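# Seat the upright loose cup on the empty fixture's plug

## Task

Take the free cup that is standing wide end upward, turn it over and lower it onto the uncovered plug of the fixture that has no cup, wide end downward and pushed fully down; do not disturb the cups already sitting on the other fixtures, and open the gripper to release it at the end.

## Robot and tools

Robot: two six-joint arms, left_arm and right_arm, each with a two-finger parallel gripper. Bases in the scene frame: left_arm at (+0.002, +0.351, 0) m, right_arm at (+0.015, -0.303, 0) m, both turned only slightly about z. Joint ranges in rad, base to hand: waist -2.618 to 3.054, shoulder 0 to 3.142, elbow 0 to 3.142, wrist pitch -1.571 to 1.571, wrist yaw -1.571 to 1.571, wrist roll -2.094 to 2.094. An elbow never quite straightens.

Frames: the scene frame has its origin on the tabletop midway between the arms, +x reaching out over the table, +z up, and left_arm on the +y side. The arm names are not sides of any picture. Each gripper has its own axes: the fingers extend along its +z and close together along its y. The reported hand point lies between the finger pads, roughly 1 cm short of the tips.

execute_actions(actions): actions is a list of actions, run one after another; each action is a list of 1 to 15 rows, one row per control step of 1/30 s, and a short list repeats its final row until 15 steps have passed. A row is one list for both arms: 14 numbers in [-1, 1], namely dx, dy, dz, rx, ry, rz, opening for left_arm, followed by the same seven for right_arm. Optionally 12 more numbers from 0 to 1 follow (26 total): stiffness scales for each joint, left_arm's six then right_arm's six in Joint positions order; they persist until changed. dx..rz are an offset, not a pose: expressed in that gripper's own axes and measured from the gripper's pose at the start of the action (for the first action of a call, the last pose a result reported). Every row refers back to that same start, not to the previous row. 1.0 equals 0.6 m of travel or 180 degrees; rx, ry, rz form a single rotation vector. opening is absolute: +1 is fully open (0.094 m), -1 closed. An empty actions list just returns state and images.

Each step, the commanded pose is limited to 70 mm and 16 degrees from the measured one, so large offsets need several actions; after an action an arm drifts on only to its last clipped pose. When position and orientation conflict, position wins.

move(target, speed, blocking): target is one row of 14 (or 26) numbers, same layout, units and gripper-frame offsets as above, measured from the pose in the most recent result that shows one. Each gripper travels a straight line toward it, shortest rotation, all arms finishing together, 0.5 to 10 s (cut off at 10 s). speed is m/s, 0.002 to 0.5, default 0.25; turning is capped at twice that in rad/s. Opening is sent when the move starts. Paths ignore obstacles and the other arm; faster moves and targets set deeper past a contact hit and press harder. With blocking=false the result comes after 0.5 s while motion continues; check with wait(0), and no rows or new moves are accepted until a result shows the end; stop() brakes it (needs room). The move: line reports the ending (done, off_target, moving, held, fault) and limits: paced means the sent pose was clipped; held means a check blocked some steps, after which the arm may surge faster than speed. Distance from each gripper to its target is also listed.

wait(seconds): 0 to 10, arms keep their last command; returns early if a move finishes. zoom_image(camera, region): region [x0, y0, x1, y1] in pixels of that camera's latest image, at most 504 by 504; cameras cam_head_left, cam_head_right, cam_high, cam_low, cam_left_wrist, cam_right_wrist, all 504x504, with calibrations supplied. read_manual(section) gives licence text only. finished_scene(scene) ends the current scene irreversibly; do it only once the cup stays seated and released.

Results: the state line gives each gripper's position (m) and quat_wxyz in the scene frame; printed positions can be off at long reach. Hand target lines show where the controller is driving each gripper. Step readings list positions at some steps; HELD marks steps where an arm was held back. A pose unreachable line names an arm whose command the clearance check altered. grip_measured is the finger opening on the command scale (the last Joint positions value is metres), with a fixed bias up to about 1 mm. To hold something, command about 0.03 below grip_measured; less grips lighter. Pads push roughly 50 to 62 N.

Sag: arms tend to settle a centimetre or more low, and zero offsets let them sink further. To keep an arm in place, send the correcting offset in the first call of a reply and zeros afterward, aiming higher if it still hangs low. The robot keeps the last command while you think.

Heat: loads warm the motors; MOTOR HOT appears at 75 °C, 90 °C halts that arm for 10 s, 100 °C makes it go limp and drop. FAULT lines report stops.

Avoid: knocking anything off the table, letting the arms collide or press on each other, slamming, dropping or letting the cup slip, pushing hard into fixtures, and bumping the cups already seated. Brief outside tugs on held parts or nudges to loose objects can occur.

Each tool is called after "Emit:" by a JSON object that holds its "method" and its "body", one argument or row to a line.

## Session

Emit:
{"method": "execute_actions", "body": {
  "actions": []
}}

Scene clock: 0.00 s.
left_arm: end_effector_position=(+0.2743, -0.0202, +0.2519) grip_measured=+1.000 end_effector_quat_wxyz=(+0.266, +0.851, +0.366, -0.266) | right_arm: end_effector_position=(+0.2402, -0.4092, +0.3269) grip_measured=+1.000 end_effector_quat_wxyz=(+0.658, +0.674, +0.251, +0.222)
Joint positions: left_arm=[-0.729  2.129  2.317 -1.48   0.728  1.544  0.094] | right_arm=[ 0.364  0.614  0.648 -0.119  1.158  1.618  0.094]
Joint velocities: left_arm=[-0.002 -0.012 -0.002 -0.051 -0.081 -0.051  0.   ] | right_arm=[-0.002 -0.007  0.012 -0.125  0.007 -0.022  0.   ]
Hand target (left_arm): +0.271, -0.020, +0.262; +0.276, +0.849, +0.361, -0.268
Hand target (right_arm): +0.239, -0.410, +0.327; +0.659, +0.673, +0.254, +0.218
Joint stiffness scale: left_arm=[1. 1. 1. 1. 1. 1.] | right_arm=[1. 1. 1. 1. 1. 1.]
camera_calibration (this result's frames):
cam_left_wrist: T_world_to_cam=[[-0.757595, 0.612373, -0.225941, 0.272765], [0.613018, 0.786411, 0.0759397, -0.16275], [0.224186, -0.0809742, -0.971177, 0.306293], [0, 0, 0, 1]] pos_world=[0.237747, -0.0142433, 0.371453]
cam_right_wrist: T_world_to_cam=[[-0.170047, -0.0541086, -0.983949, 0.329182], [0.419324, 0.89961, -0.121939, 0.348983], [0.891769, -0.433329, -0.130287, -0.230359], [0, 0, 0, 1]] pos_world=[0.115067, -0.395958, 0.33644]

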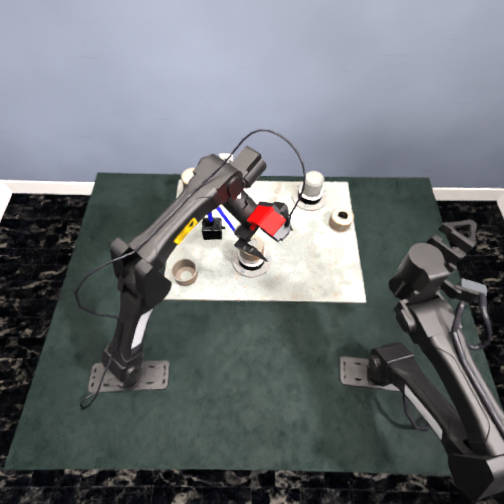

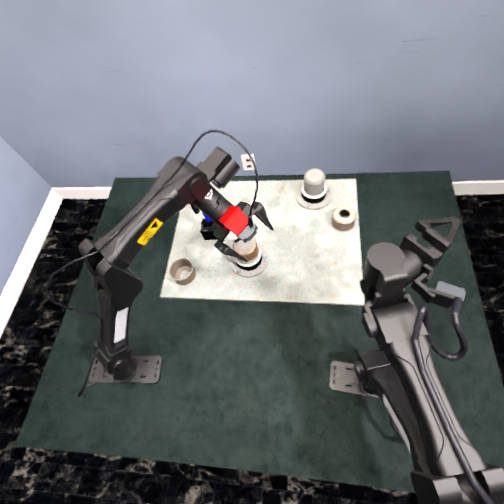

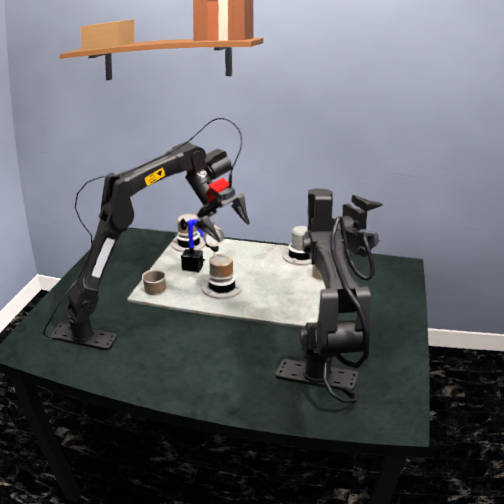

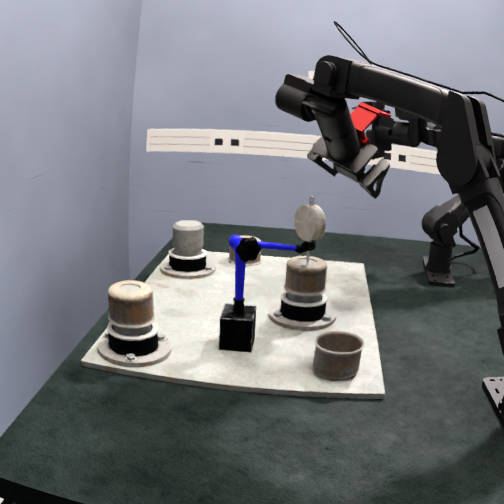

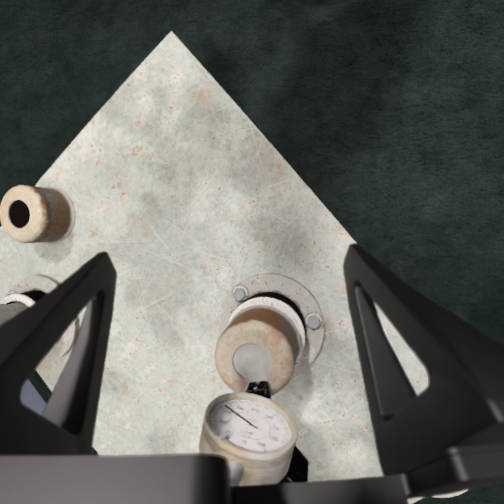

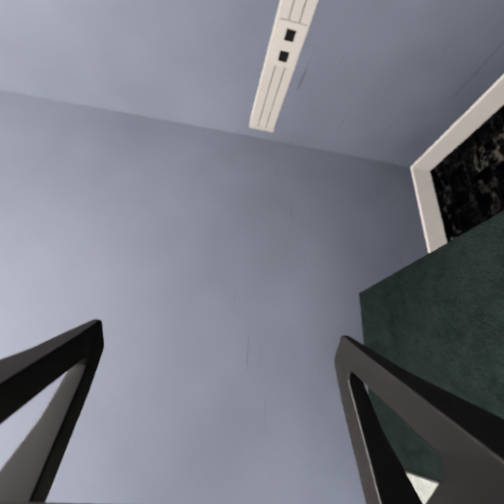

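Emit:
{"method": "move", "body": {
  "target": [0.287,-0.258,-0.212,-0.218,0.218,-0.696,1,0.28,0,-0.48,0.035,0.607,0.22,1],
  "speed": 0.4
}}

Emit:
{"method": "move", "body": {
  "target": [-0.025,0,0.14,0,-0.02,0,1,0,0,0,0,0,0,1],
  "speed": 0.2
}}

Scene clock: 6.23 s.
left_arm: end_effector_position=(+0.2888, +0.2335, +0.1843) grip_measured=+1.000 end_effector_quat_wxyz=(+0.000, +0.008, +1.000, -0.002) | right_arm: end_effector_position=(+0.1857, -0.0832, +0.3397) grip_measured=+1.000 end_effector_quat_wxyz=(+0.051, +0.288, +0.466, +0.835)
Joint positions: left_arm=[-0.439  1.736  1.711 -1.544  0.004 -0.373  0.094] | right_arm=[ 0.934  0.583  0.247  0.751 -0.106  2.109  0.094]
Joint velocities: left_arm=[ 0.007  0.002 -0.002 -0.081  0.037  0.022  0.   ] | right_arm=[-0.017 -0.007 -0.007  0.007  0.022 -0.051  0.   ]
Hand target (left_arm): +0.293, +0.237, +0.190; +0.007, +0.000, +1.000, +0.001
Hand target (right_arm): +0.188, -0.082, +0.330; +0.051, +0.292, +0.473, +0.830
Off the commanded pose (left_arm): 0.008 m, 1 deg.
Off the commanded pose (right_arm): 0.009 m, 1 deg.
Joint stiffness scale: left_arm=[1. 1. 1. 1. 1. 1.] | right_arm=[1. 1. 1. 1. 1. 1.]
joint sent to its limit (left arm) — the command would take joint 4 (wrist pitch) past its lower limit, so that joint was sent only as far as its limit.
joint sent to its limit (right arm) — the command would take joint 6 (wrist roll) past its upper limit, so that joint was sent only as far as its limit.
move: done
camera_calibration (this result's frames):
cam_left_wrist: T_world_to_cam=[[-0.00946472, -0.999017, 0.0433032, 0.22367], [-0.691678, 0.0378146, 0.721215, 0.0666887], [-0.722144, -0.0231258, -0.691356, 0.466187], [0, 0, 0, 1]] pos_world=[0.384898, 0.231709, 0.264519]
cam_right_wrist: T_world_to_cam=[[-0.0840519, 0.483784, -0.871142, 0.340641], [-0.99029, 0.0565963, 0.126978, 0.187191], [0.110733, 0.873356, 0.474329, 0.00959093], [0, 0, 0, 1]] pos_world=[0.212943, -0.183767, 0.268428]

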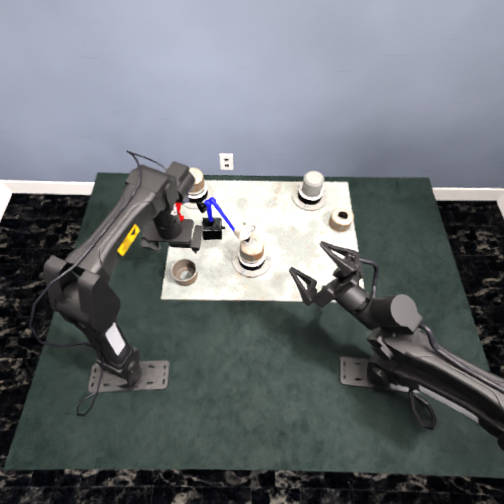

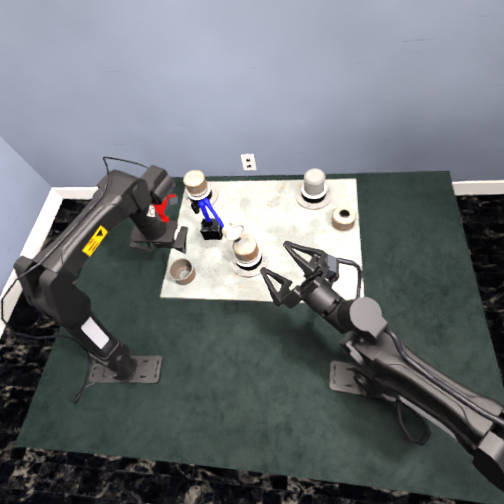

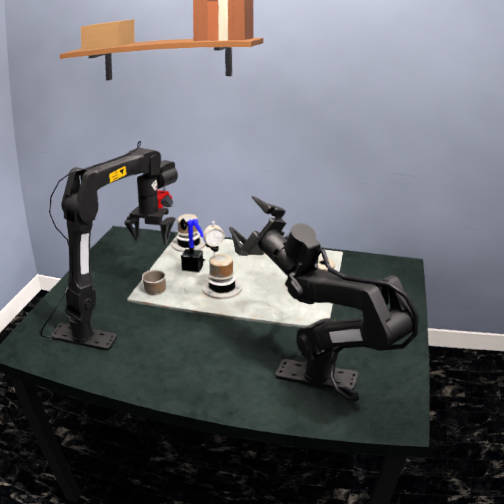

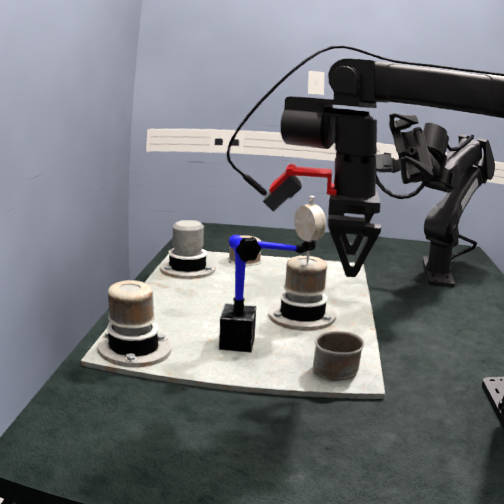

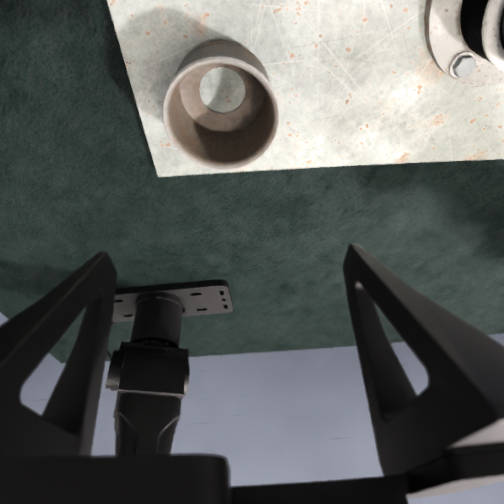

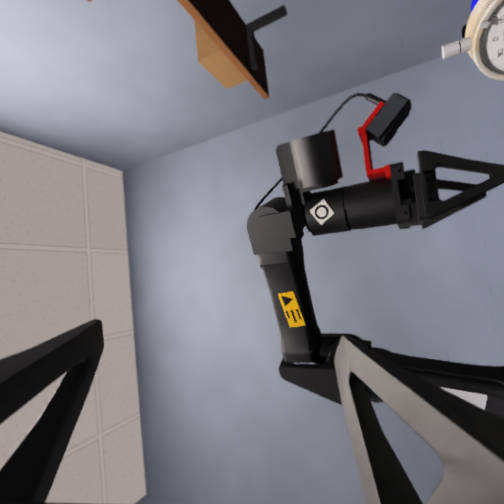

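Scene clock: 7.40 s.
left_arm: end_effector_position=(+0.2987, +0.2315, +0.0954) grip_measured=+1.000 end_effector_quat_wxyz=(+0.014, +0.008, +1.000, -0.002) | right_arm: end_effector_position=(+0.1857, -0.0832, +0.3397) grip_measured=+1.000 end_effector_quat_wxyz=(+0.051, +0.288, +0.466, +0.835)
Joint positions: left_arm=[-0.439  1.736  1.356 -1.162 -0.007 -0.373  0.094] | right_arm=[ 0.934  0.583  0.247  0.751 -0.106  2.109  0.094]
Joint velocities: left_arm=[ 0.002 -0.002  0.012  0.022  0.081 -0.007  0.   ] | right_arm=[-0.012 -0.017  0.007 -0.007  0.037  0.007  0.   ]
Hand target (left_arm): +0.302, +0.232, +0.100; +0.031, +0.007, +0.999, -0.003
Hand target (right_arm): +0.186, -0.083, +0.340; +0.051, +0.288, +0.466, +0.835
Off the commanded pose (left_arm): 0.007 m, 2 deg.
Off the commanded pose (right_arm): 0.000 m, 0 deg.
Joint stiffness scale: left_arm=[1. 1. 1. 1. 1. 1.] | right_arm=[1. 1. 1. 1. 1. 1.]
move: done
camera_calibration (this result's frames):
cam_left_wrist: T_world_to_cam=[[-0.0105313, -0.999015, 0.043107, 0.22598], [-0.711889, 0.0377642, 0.701276, 0.145681], [-0.702213, -0.0233021, -0.711586, 0.40777], [0, 0, 0, 1]] pos_world=[0.39243, 0.229758, 0.178259]
cam_right_wrist: T_world_to_cam=[[-0.0840519, 0.483784, -0.871142, 0.340641], [-0.99029, 0.0565963, 0.126978, 0.187191], [0.110733, 0.873356, 0.474329, 0.00959093], [0, 0, 0, 1]] pos_world=[0.212943, -0.183767, 0.268428]

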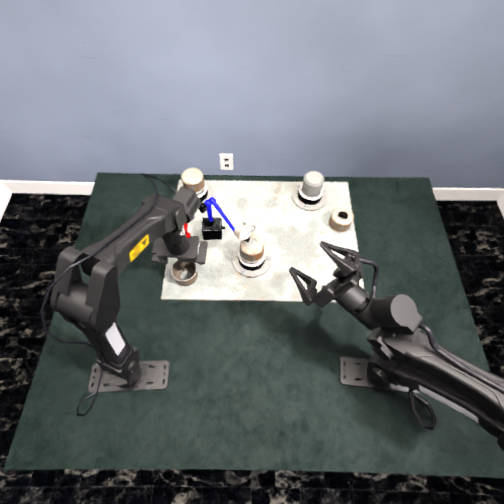

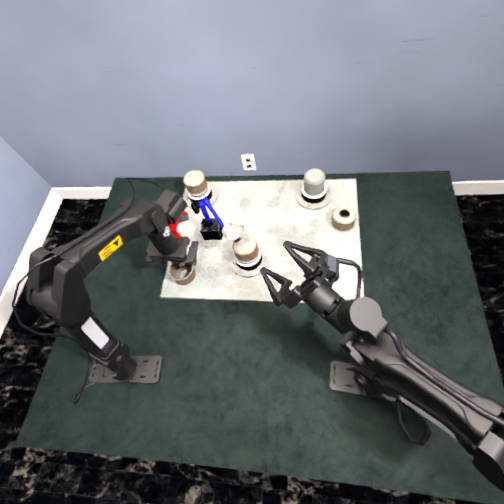

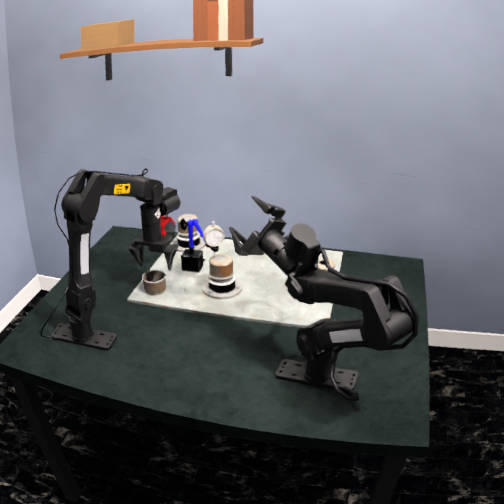

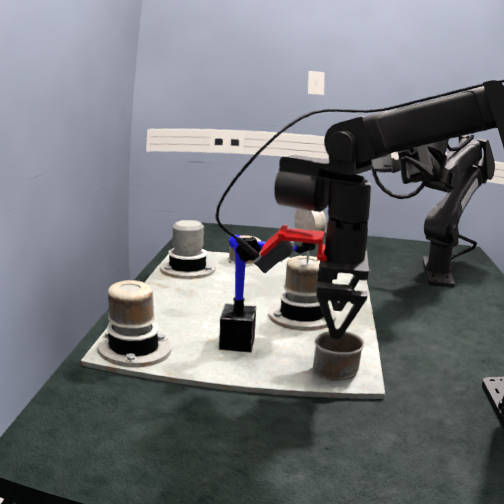

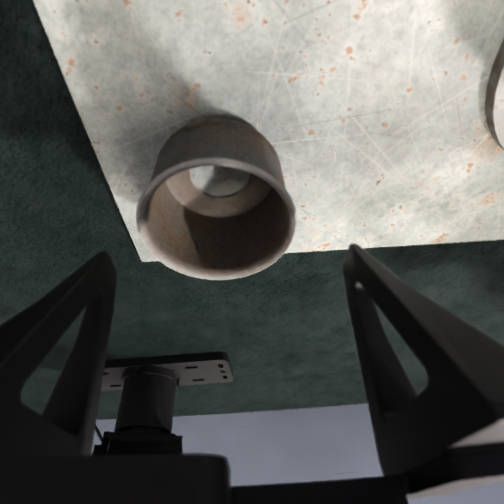

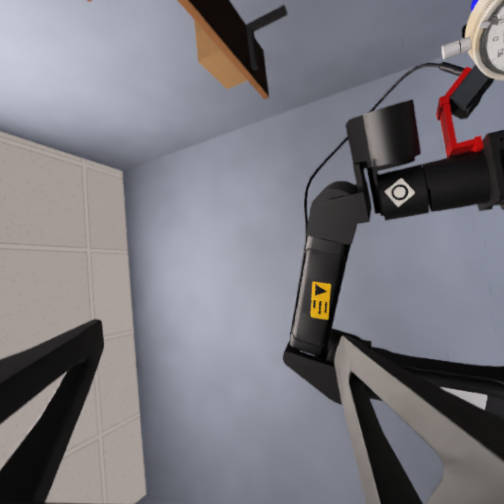

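Emit:
{"method": "move", "body": {
  "target": [-0.006,0.013,0.076,0,-0.005,0,1,0,0,0,0,0,0,1],
  "speed": 0.08
}}

Emit:
{"method": "move", "body": {
  "target": [0,0,0,0,0,0,0.45,0,0,0,0,0,0,1]
}}

Scene clock: 9.03 s.
left_arm: end_effector_position=(+0.2983, +0.2359, +0.0512) grip_measured=+1.000 end_effector_quat_wxyz=(+0.015, +0.010, +1.000, -0.002) | right_arm: end_effector_position=(+0.1857, -0.0832, +0.3397) grip_measured=+1.000 end_effector_quat_wxyz=(+0.051, +0.288, +0.466, +0.835)
Joint positions: left_arm=[-0.427  1.765  1.209 -0.985 -0.007 -0.356  0.094] | right_arm=[ 0.934  0.583  0.247  0.751 -0.106  2.109  0.094]
Joint velocities: left_arm=[ 0.012  0.002 -0.007  0.037 -0.037 -0.037  0.   ] | right_arm=[ 0.007  0.007  0.007 -0.022  0.022  0.007  0.   ]
Hand target (left_arm): +0.303, +0.239, +0.050; +0.022, +0.008, +1.000, -0.002
Hand target (right_arm): +0.186, -0.083, +0.340; +0.051, +0.288, +0.466, +0.835
Off the commanded pose (left_arm): 0.006 m, 1 deg.
Off the commanded pose (right_arm): 0.000 m, 0 deg.
Joint stiffness scale: left_arm=[1. 1. 1. 1. 1. 1.] | right_arm=[1. 1. 1. 1. 1. 1.]
move: done
camera_calibration (this result's frames):
cam_left_wrist: T_world_to_cam=[[-0.0151921, -0.998941, 0.0434335, 0.233579], [-0.713253, 0.0412696, 0.699691, 0.175921], [-0.700742, -0.0203493, -0.713124, 0.375098], [0, 0, 0, 1]] pos_world=[0.391871, 0.233705, 0.134255]
cam_right_wrist: T_world_to_cam=[[-0.0840519, 0.483784, -0.871142, 0.340641], [-0.99029, 0.0565963, 0.126978, 0.187191], [0.110733, 0.873356, 0.474329, 0.00959093], [0, 0, 0, 1]] pos_world=[0.212943, -0.183767, 0.268428]

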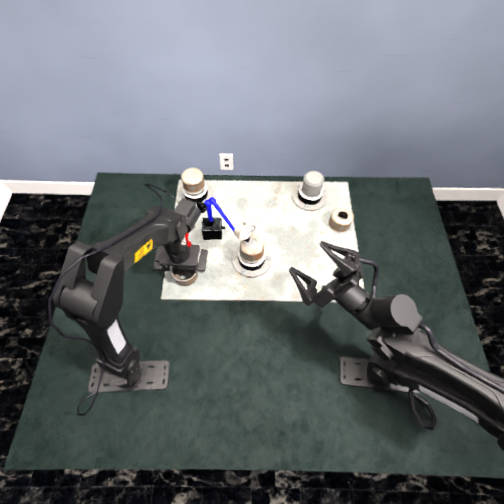

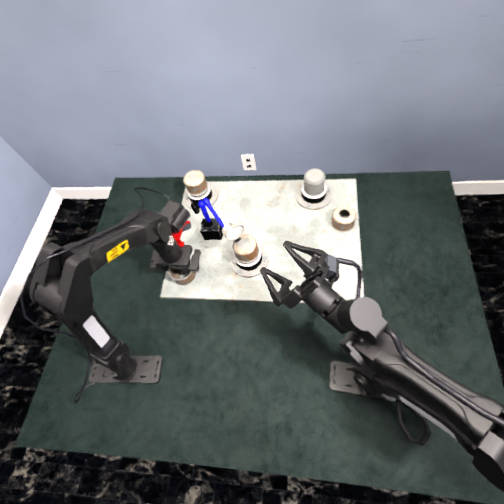

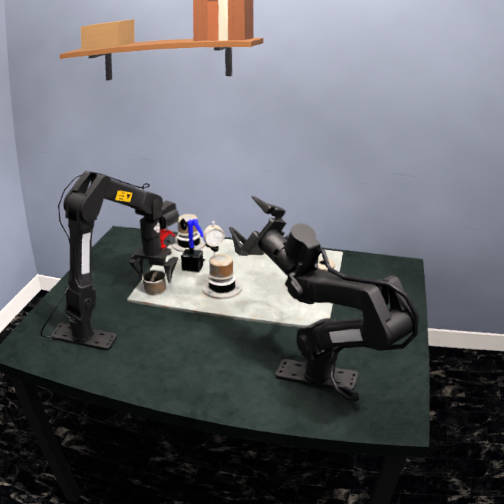

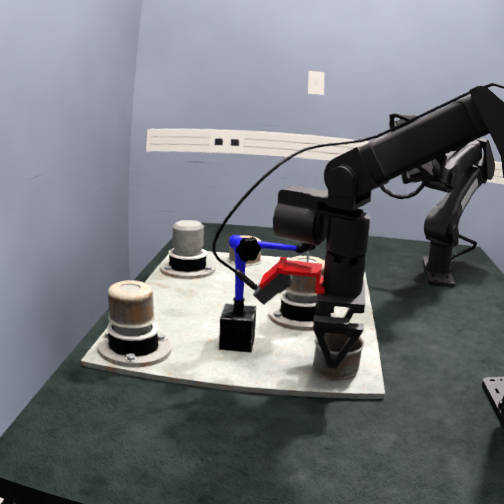

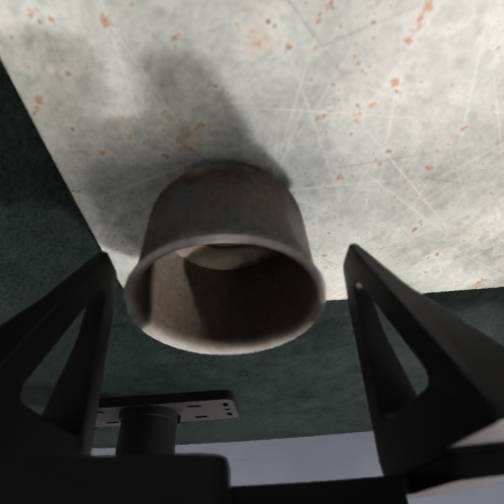

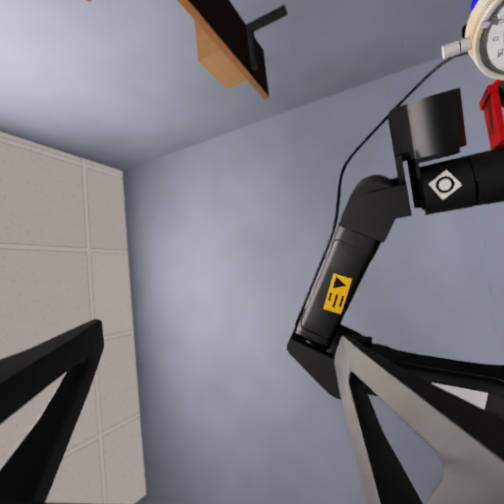

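Scene clock: 9.53 s.
left_arm: end_effector_position=(+0.2983, +0.2360, +0.0512) grip_measured=+0.533 end_effector_quat_wxyz=(+0.015, +0.010, +1.000, -0.002) | right_arm: end_effector_position=(+0.1857, -0.0832, +0.3397) grip_measured=+1.000 end_effector_quat_wxyz=(+0.051, +0.288, +0.466, +0.835)
Joint positions: left_arm=[-0.427  1.765  1.209 -0.985 -0.007 -0.356  0.072] | right_arm=[ 0.934  0.583  0.247  0.751 -0.106  2.109  0.094]
Joint velocities: left_arm=[ 0.007 -0.002  0.002  0.037 -0.066  0.081 -0.003] | right_arm=[ 0.002 -0.007 -0.012  0.007 -0.007  0.007  0.   ]
Hand target (left_arm): +0.298, +0.236, +0.051; +0.015, +0.010, +1.000, -0.002
Hand target (right_arm): +0.186, -0.083, +0.340; +0.051, +0.288, +0.466, +0.835
Off the commanded pose (left_arm): 0.000 m, 0 deg.
Off the commanded pose (right_arm): 0.000 m, 0 deg.
Joint stiffness scale: left_arm=[1. 1. 1. 1. 1. 1.] | right_arm=[1. 1. 1. 1. 1. 1.]
move: done
camera_calibration (this result's frames):
cam_left_wrist: T_world_to_cam=[[-0.0151713, -0.998962, 0.0429425, 0.233701], [-0.713103, 0.040915, 0.699865, 0.175904], [-0.700895, -0.0200046, -0.712984, 0.375011], [0, 0, 0, 1]] pos_world=[0.391826, 0.233763, 0.134232]
cam_right_wrist: T_world_to_cam=[[-0.0840519, 0.483784, -0.871142, 0.340641], [-0.99029, 0.0565963, 0.126978, 0.187191], [0.110733, 0.873356, 0.474329, 0.00959093], [0, 0, 0, 1]] pos_world=[0.212943, -0.183767, 0.268428]

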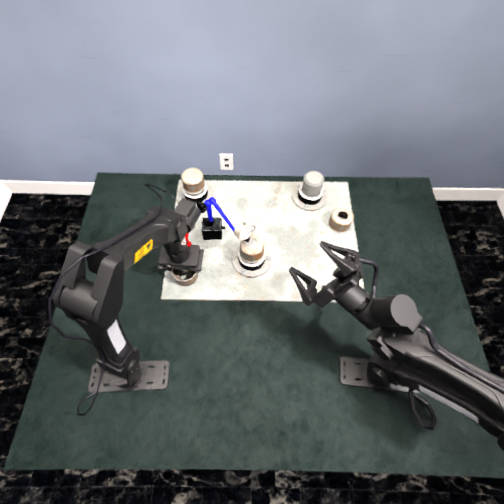

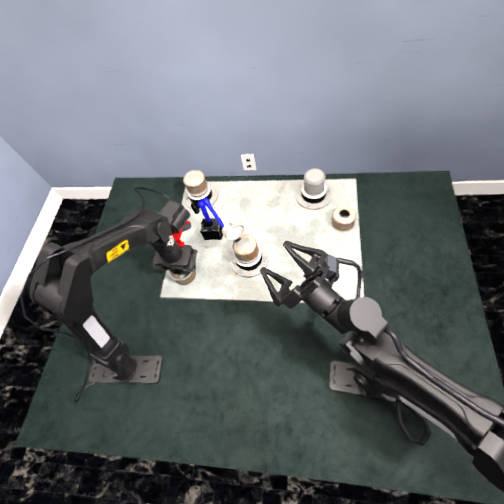

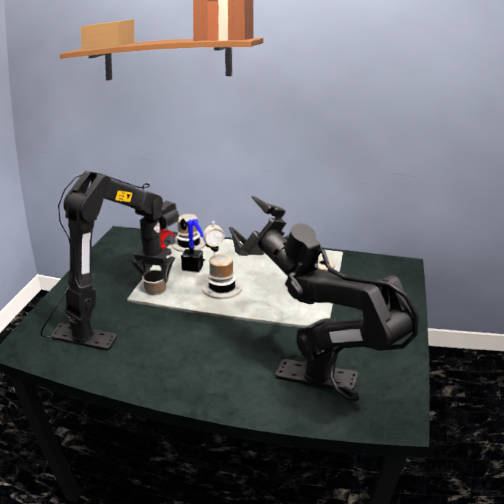

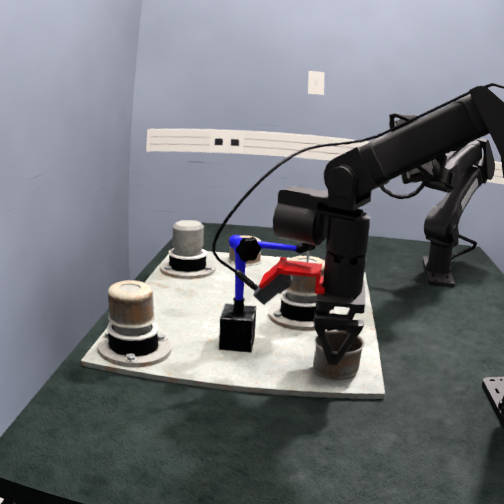

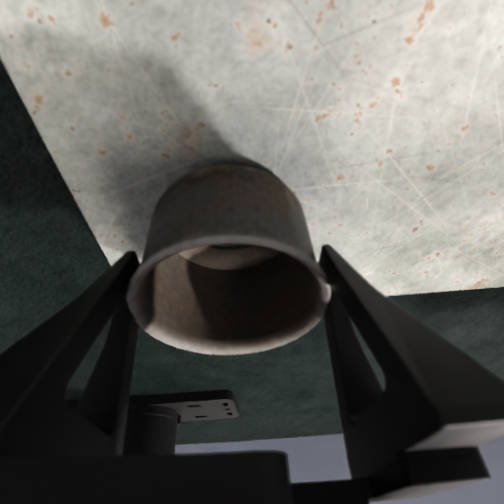

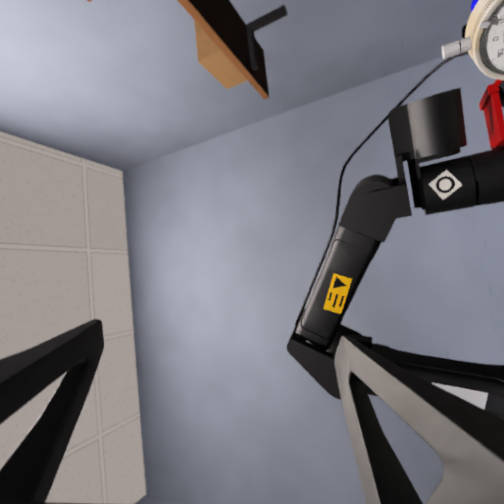

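Emit:
{"method": "move", "body": {
  "target": [0,0,-0.17,0,0,0,0.46,0,0,0,0,0,0,1],
  "speed": 0.12
}}

Emit:
{"method": "move", "body": {
  "target": [0.12,-0.345,-0.44,0.165,-0.305,0.286,0.46,0,0,0,0,0,0,1],
  "speed": 0.2
}}

Scene clock: 11.87 s.
left_arm: end_effector_position=(+0.2947, +0.2374, +0.1355) grip_measured=+0.533 end_effector_quat_wxyz=(-0.006, +0.010, +1.000, +0.006) | right_arm: end_effector_position=(+0.1857, -0.0832, +0.3397) grip_measured=+1.000 end_effector_quat_wxyz=(+0.051, +0.288, +0.466, +0.835)
Joint positions: left_arm=[-0.427  1.746  1.527 -1.367 -0.007 -0.356  0.072] | right_arm=[ 0.934  0.583  0.247  0.751 -0.106  2.109  0.094]
Joint velocities: left_arm=[-0.002  0.012 -0.022  0.066 -0.037 -0.037  0.001] | right_arm=[-0.007 -0.002  0.007 -0.007 -0.037  0.022  0.   ]
Hand target (left_arm): +0.297, +0.237, +0.153; +0.015, +0.010, +1.000, -0.002
Hand target (right_arm): +0.186, -0.083, +0.340; +0.051, +0.288, +0.466, +0.835
Off the commanded pose (left_arm): 0.018 m, 3 deg.
Off the commanded pose (right_arm): 0.000 m, 0 deg.
Joint stiffness scale: left_arm=[1. 1. 1. 1. 1. 1.] | right_arm=[1. 1. 1. 1. 1. 1.]
move: off_target (left_arm)
camera_calibration (this result's frames):
cam_left_wrist: T_world_to_cam=[[-0.0136877, -0.999549, 0.0267418, 0.233344], [-0.682657, 0.028883, 0.730168, 0.104062], [-0.730611, -0.00826122, -0.682744, 0.434489], [0, 0, 0, 1]] pos_world=[0.391675, 0.233823, 0.214421]
cam_right_wrist: T_world_to_cam=[[-0.0840519, 0.483784, -0.871142, 0.340641], [-0.99029, 0.0565963, 0.126978, 0.187191], [0.110733, 0.873356, 0.474329, 0.00959093], [0, 0, 0, 1]] pos_world=[0.212943, -0.183767, 0.268428]

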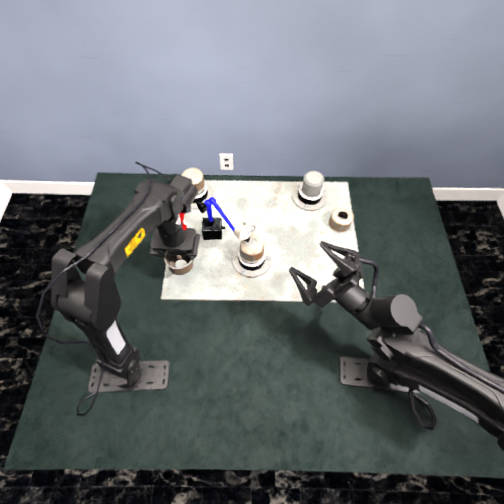

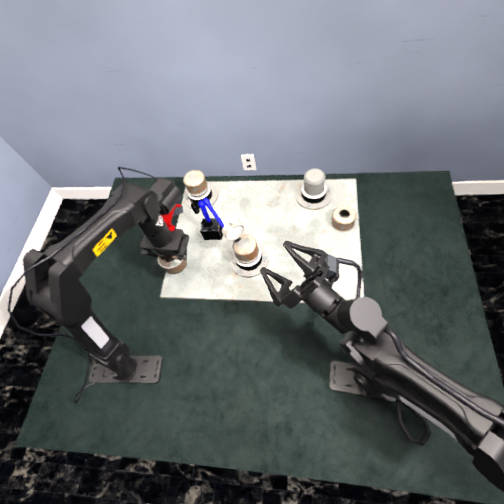

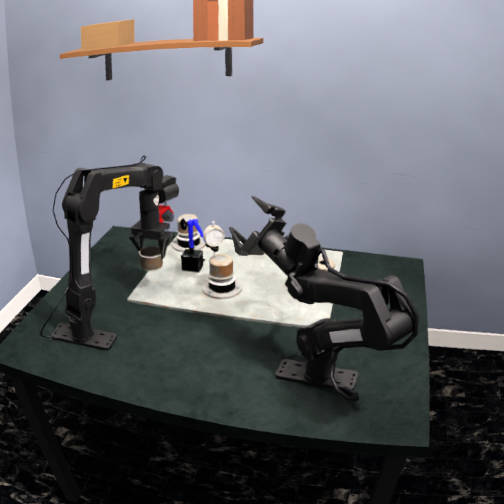

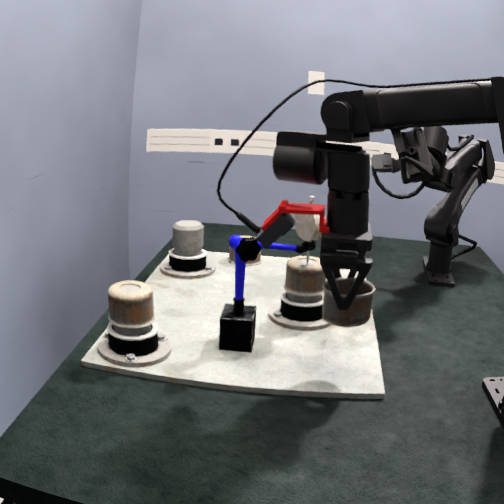

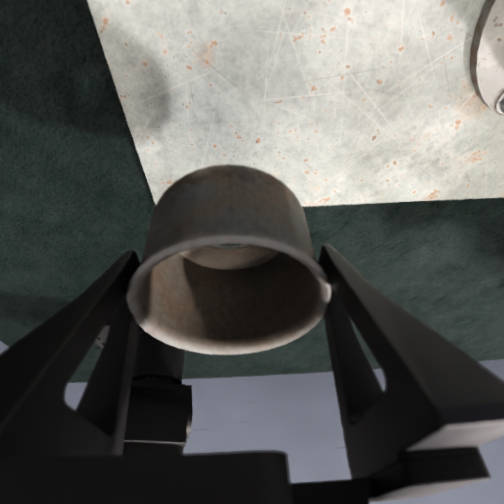

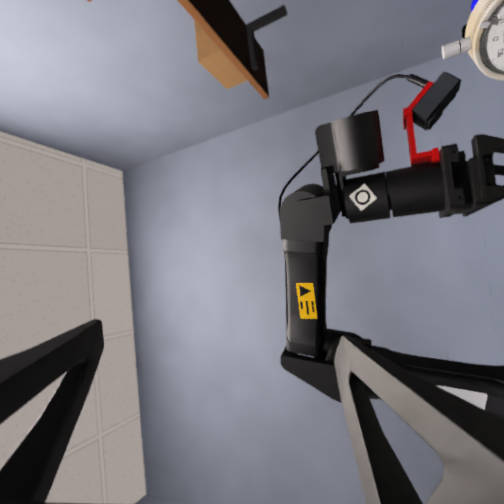

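Scene clock: 15.87 s.
left_arm: end_effector_position=(+0.2255, +0.0395, +0.3680) grip_measured=+0.533 end_effector_quat_wxyz=(+0.387, +0.415, +0.792, -0.223) | right_arm: end_effector_position=(+0.1857, -0.0832, +0.3397) grip_measured=+1.000 end_effector_quat_wxyz=(+0.051, +0.288, +0.466, +0.835)
Joint positions: left_arm=[-0.967  1.398  1.74  -0.988  0.071  0.013  0.072] | right_arm=[ 0.934  0.583  0.247  0.751 -0.106  2.109  0.094]
Joint velocities: left_arm=[-0.007  0.007 -0.007  0.022 -0.022 -0.007  0.   ] | right_arm=[-0.007 -0.002 -0.002  0.007  0.007 -0.022  0.   ]
Hand target (left_arm): +0.222, +0.034, +0.402; +0.430, +0.415, +0.762, -0.250
Hand target (right_arm): +0.186, -0.083, +0.340; +0.051, +0.288, +0.466, +0.835
Off the commanded pose (left_arm): 0.032 m, 7 deg.
Off the commanded pose (right_arm): 0.000 m, 0 deg.
Joint stiffness scale: left_arm=[1. 1. 1. 1. 1. 1.] | right_arm=[1. 1. 1. 1. 1. 1.]
move: off_target (left_arm)
camera_calibration (this result's frames):
cam_left_wrist: T_world_to_cam=[[-0.844918, -0.53149, 0.0602685, 0.184998], [-0.534725, 0.836422, -0.120281, 0.140519], [0.0135184, -0.133855, -0.990909, 0.491698], [0, 0, 0, 1]] pos_world=[0.224801, 0.0466076, 0.49298]
cam_right_wrist: T_world_to_cam=[[-0.0840519, 0.483784, -0.871142, 0.340641], [-0.99029, 0.0565963, 0.126978, 0.187191], [0.110733, 0.873356, 0.474329, 0.00959093], [0, 0, 0, 1]] pos_world=[0.212943, -0.183767, 0.268428]

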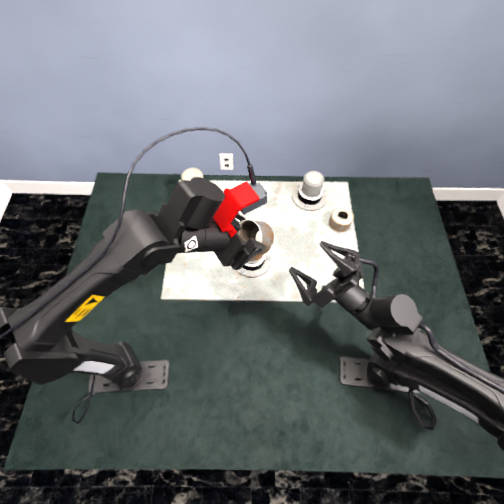

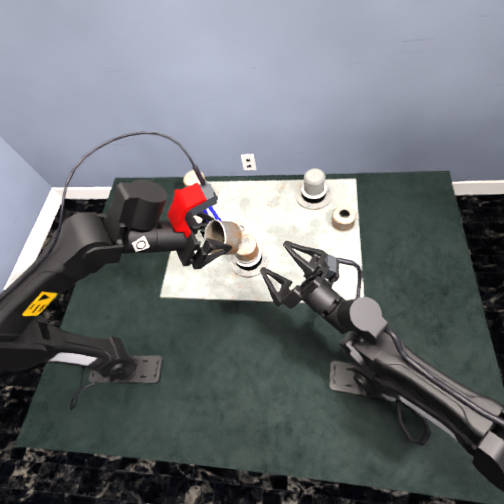

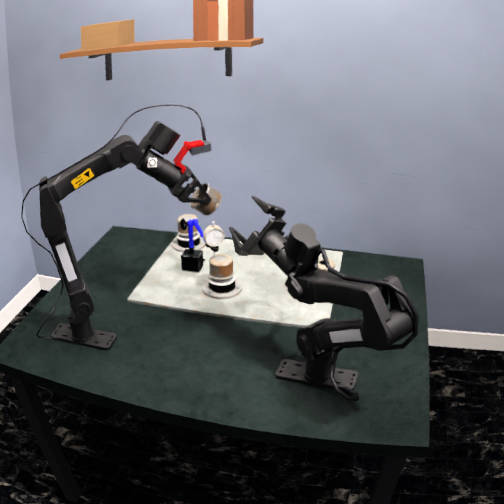

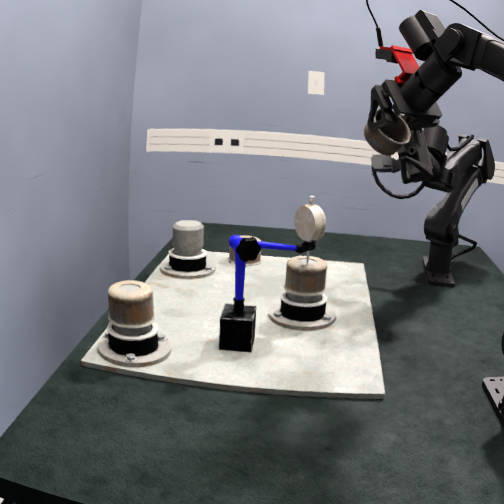

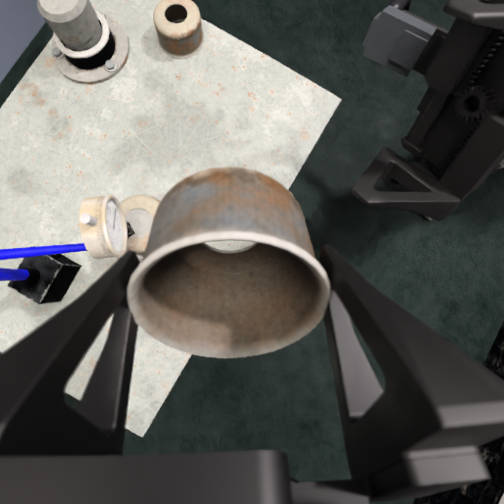

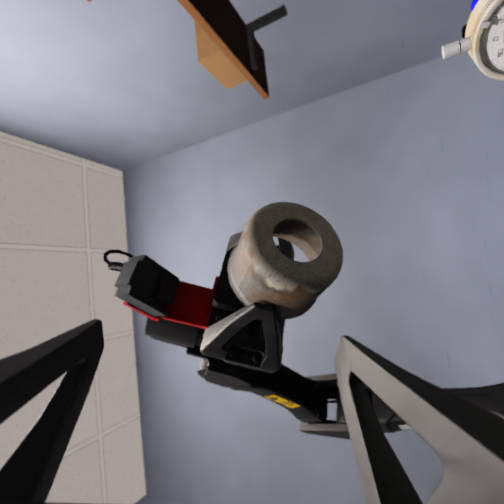

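Emit:
{"method": "move", "body": {
  "target": [-0.05,0,-0.028,0,-0.075,0,0.46,-0.003,-0.053,0.12,0,0,0,1],
  "speed": 0.07
}}

Scene clock: 18.93 s.
left_arm: end_effector_position=(+0.2289, +0.0350, +0.3709) grip_measured=+0.533 end_effector_quat_wxyz=(+0.436, +0.400, +0.767, -0.249) | right_arm: end_effector_position=(+0.2196, -0.0169, +0.3298) grip_measured=+1.000 end_effector_quat_wxyz=(+0.049, +0.298, +0.473, +0.827)
Joint positions: left_arm=[-0.967  1.31   1.568 -0.778  0.072  0.002  0.072] | right_arm=[ 1.041  1.084  0.37   1.097 -0.003  2.076  0.094]
Joint velocities: left_arm=[-0.002 -0.007  0.002  0.051  0.022 -0.051 -0.   ] | right_arm=[-0.017  0.002  0.002  0.022  0.022 -0.066  0.   ]
Hand target (left_arm): +0.228, +0.038, +0.402; +0.476, +0.386, +0.742, -0.272
Hand target (right_arm): +0.218, -0.013, +0.342; +0.051, +0.288, +0.466, +0.835
Off the commanded pose (left_arm): 0.031 m, 6 deg.
Off the commanded pose (right_arm): 0.013 m, 2 deg.
Joint stiffness scale: left_arm=[1. 1. 1. 1. 1. 1.] | right_arm=[1. 1. 1. 1. 1. 1.]
move: off_target (left_arm, right_arm)
camera_calibration (this result's frames):
cam_left_wrist: T_world_to_cam=[[-0.845919, -0.530148, 0.0580106, 0.186297], [-0.526989, 0.814228, -0.243547, 0.191165], [0.0818821, -0.236592, -0.968153, 0.47339], [0, 0, 0, 1]] pos_world=[0.219571, 0.055113, 0.494064]
cam_right_wrist: T_world_to_cam=[[-0.106109, 0.468557, -0.877038, 0.309286], [-0.986525, 0.0608622, 0.151871, 0.209331], [0.124539, 0.881334, 0.455785, -0.0441927], [0, 0, 0, 1]] pos_world=[0.244832, -0.11871, 0.259606]

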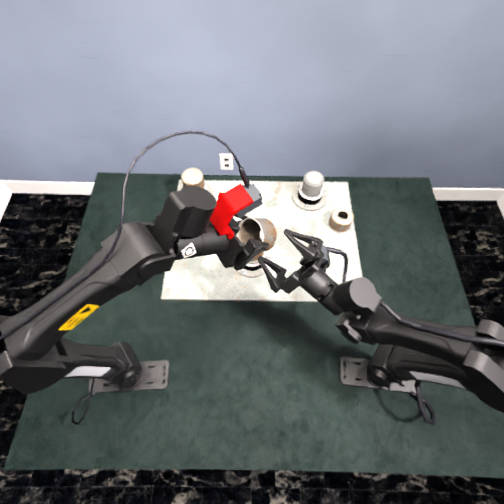

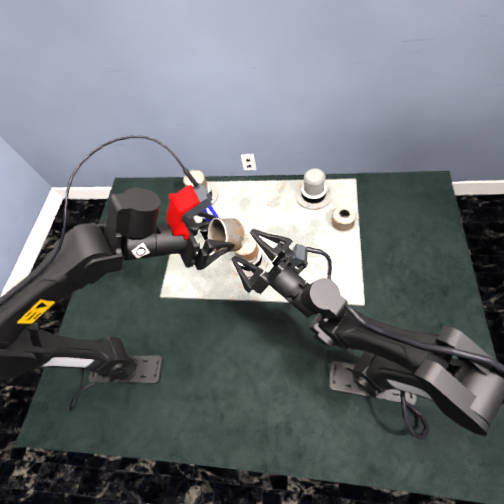

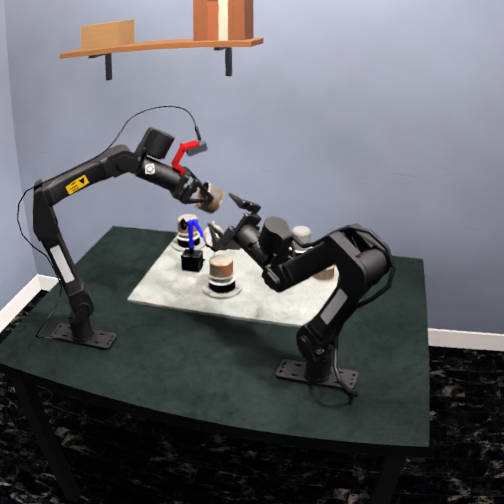

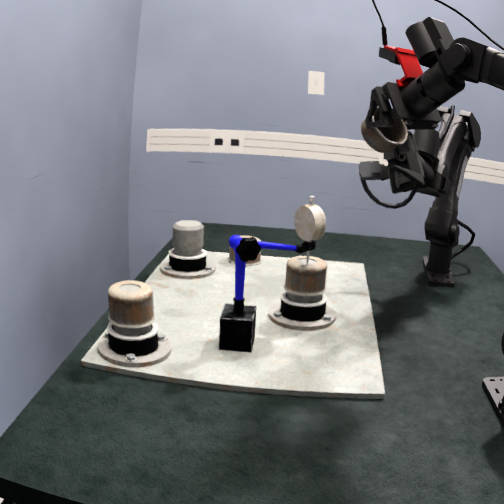

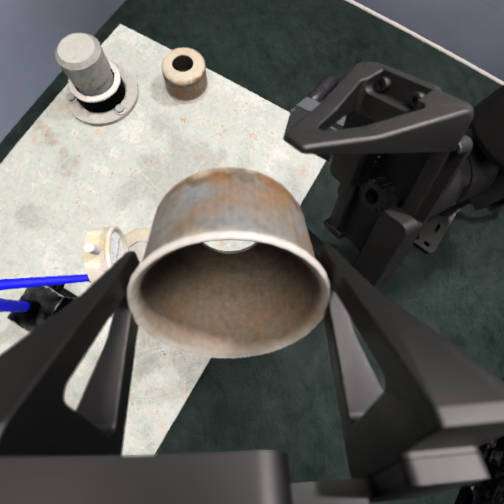

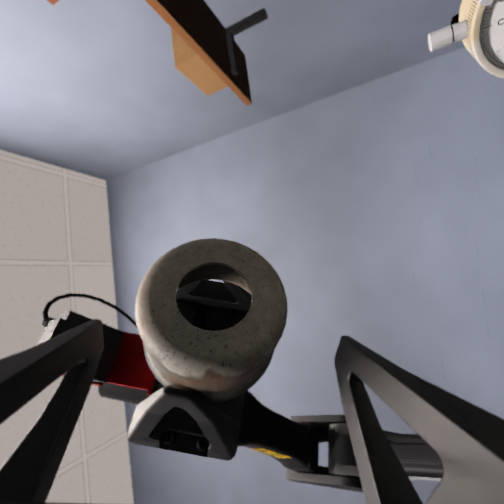

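Emit:
{"method": "move", "body": {
  "target": [-0.046,0,-0.028,0,-0.036,0,0.46,0.008,0.042,0.085,-0.008,0.004,0,1],
  "speed": 0.05
}}

Scene clock: 20.90 s.
left_arm: end_effector_position=(+0.2297, +0.0339, +0.3705) grip_measured=+0.533 end_effector_quat_wxyz=(+0.438, +0.399, +0.766, -0.250) | right_arm: end_effector_position=(+0.2419, +0.0090, +0.3639) grip_measured=+1.000 end_effector_quat_wxyz=(+0.046, +0.293, +0.467, +0.833)
Joint positions: left_arm=[-0.967  1.31   1.562 -0.767  0.072  0.002  0.072] | right_arm=[ 1.023  1.201  0.56   1.044 -0.023  2.086  0.094]
Joint velocities: left_arm=[ 0.007 -0.007  0.002  0.037 -0.007 -0.11  -0.001] | right_arm=[ 0.002 -0.007 -0.012 -0.066  0.022  0.095  0.   ]
Hand target (left_arm): +0.228, +0.037, +0.403; +0.478, +0.385, +0.741, -0.272
Hand target (right_arm): +0.247, +0.010, +0.372; +0.049, +0.292, +0.463, +0.835
Off the commanded pose (left_arm): 0.033 m, 6 deg.
Off the commanded pose (right_arm): 0.010 m, 1 deg.
Joint stiffness scale: left_arm=[1. 1. 1. 1. 1. 1.] | right_arm=[1. 1. 1. 1. 1. 1.]
move: off_target (left_arm)
camera_calibration (this result's frames):
cam_left_wrist: T_world_to_cam=[[-0.845977, -0.530068, 0.0578765, 0.186509], [-0.526469, 0.813117, -0.248338, 0.194109], [0.0845757, -0.240558, -0.966943, 0.471769], [0, 0, 0, 1]] pos_world=[0.220074, 0.054517, 0.493584]
cam_right_wrist: T_world_to_cam=[[-0.0995798, 0.483061, -0.869906, 0.325116], [-0.988373, 0.0529362, 0.142537, 0.228516], [0.114903, 0.873985, 0.472173, -0.0888331], [0, 0, 0, 1]] pos_world=[0.268441, -0.0915089, 0.292193]

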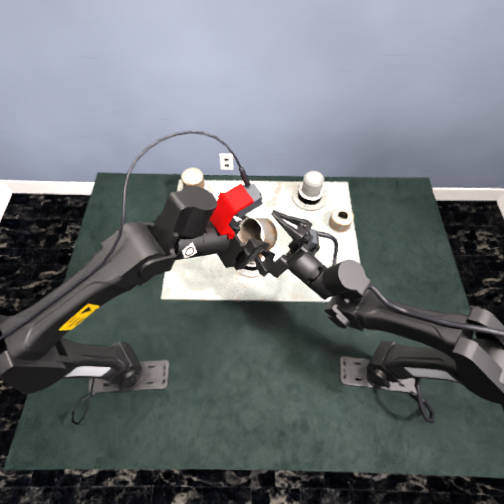

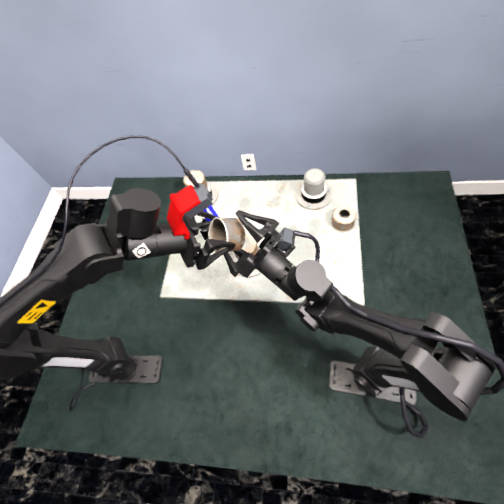

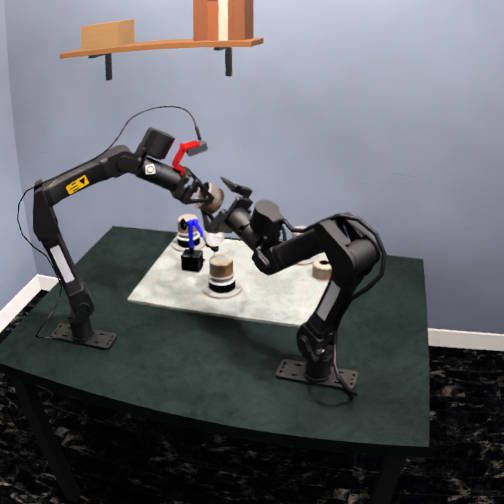

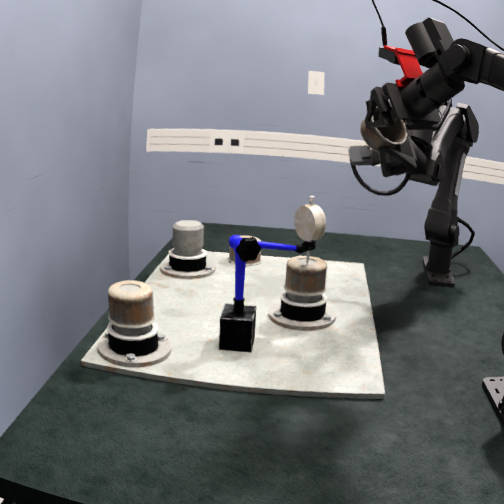

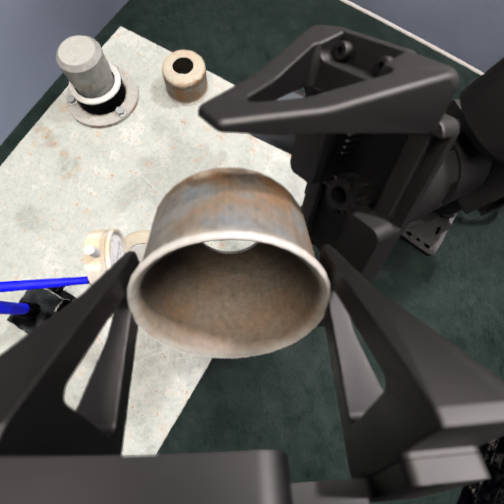

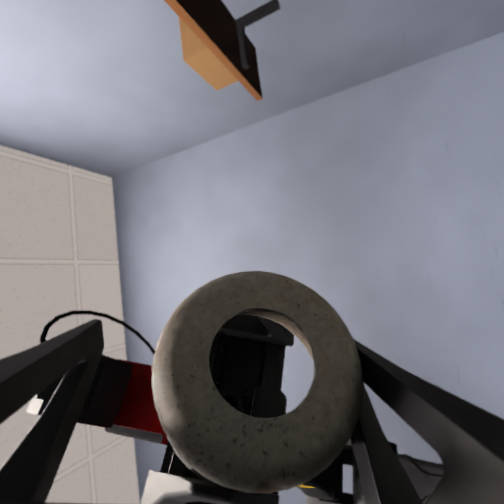

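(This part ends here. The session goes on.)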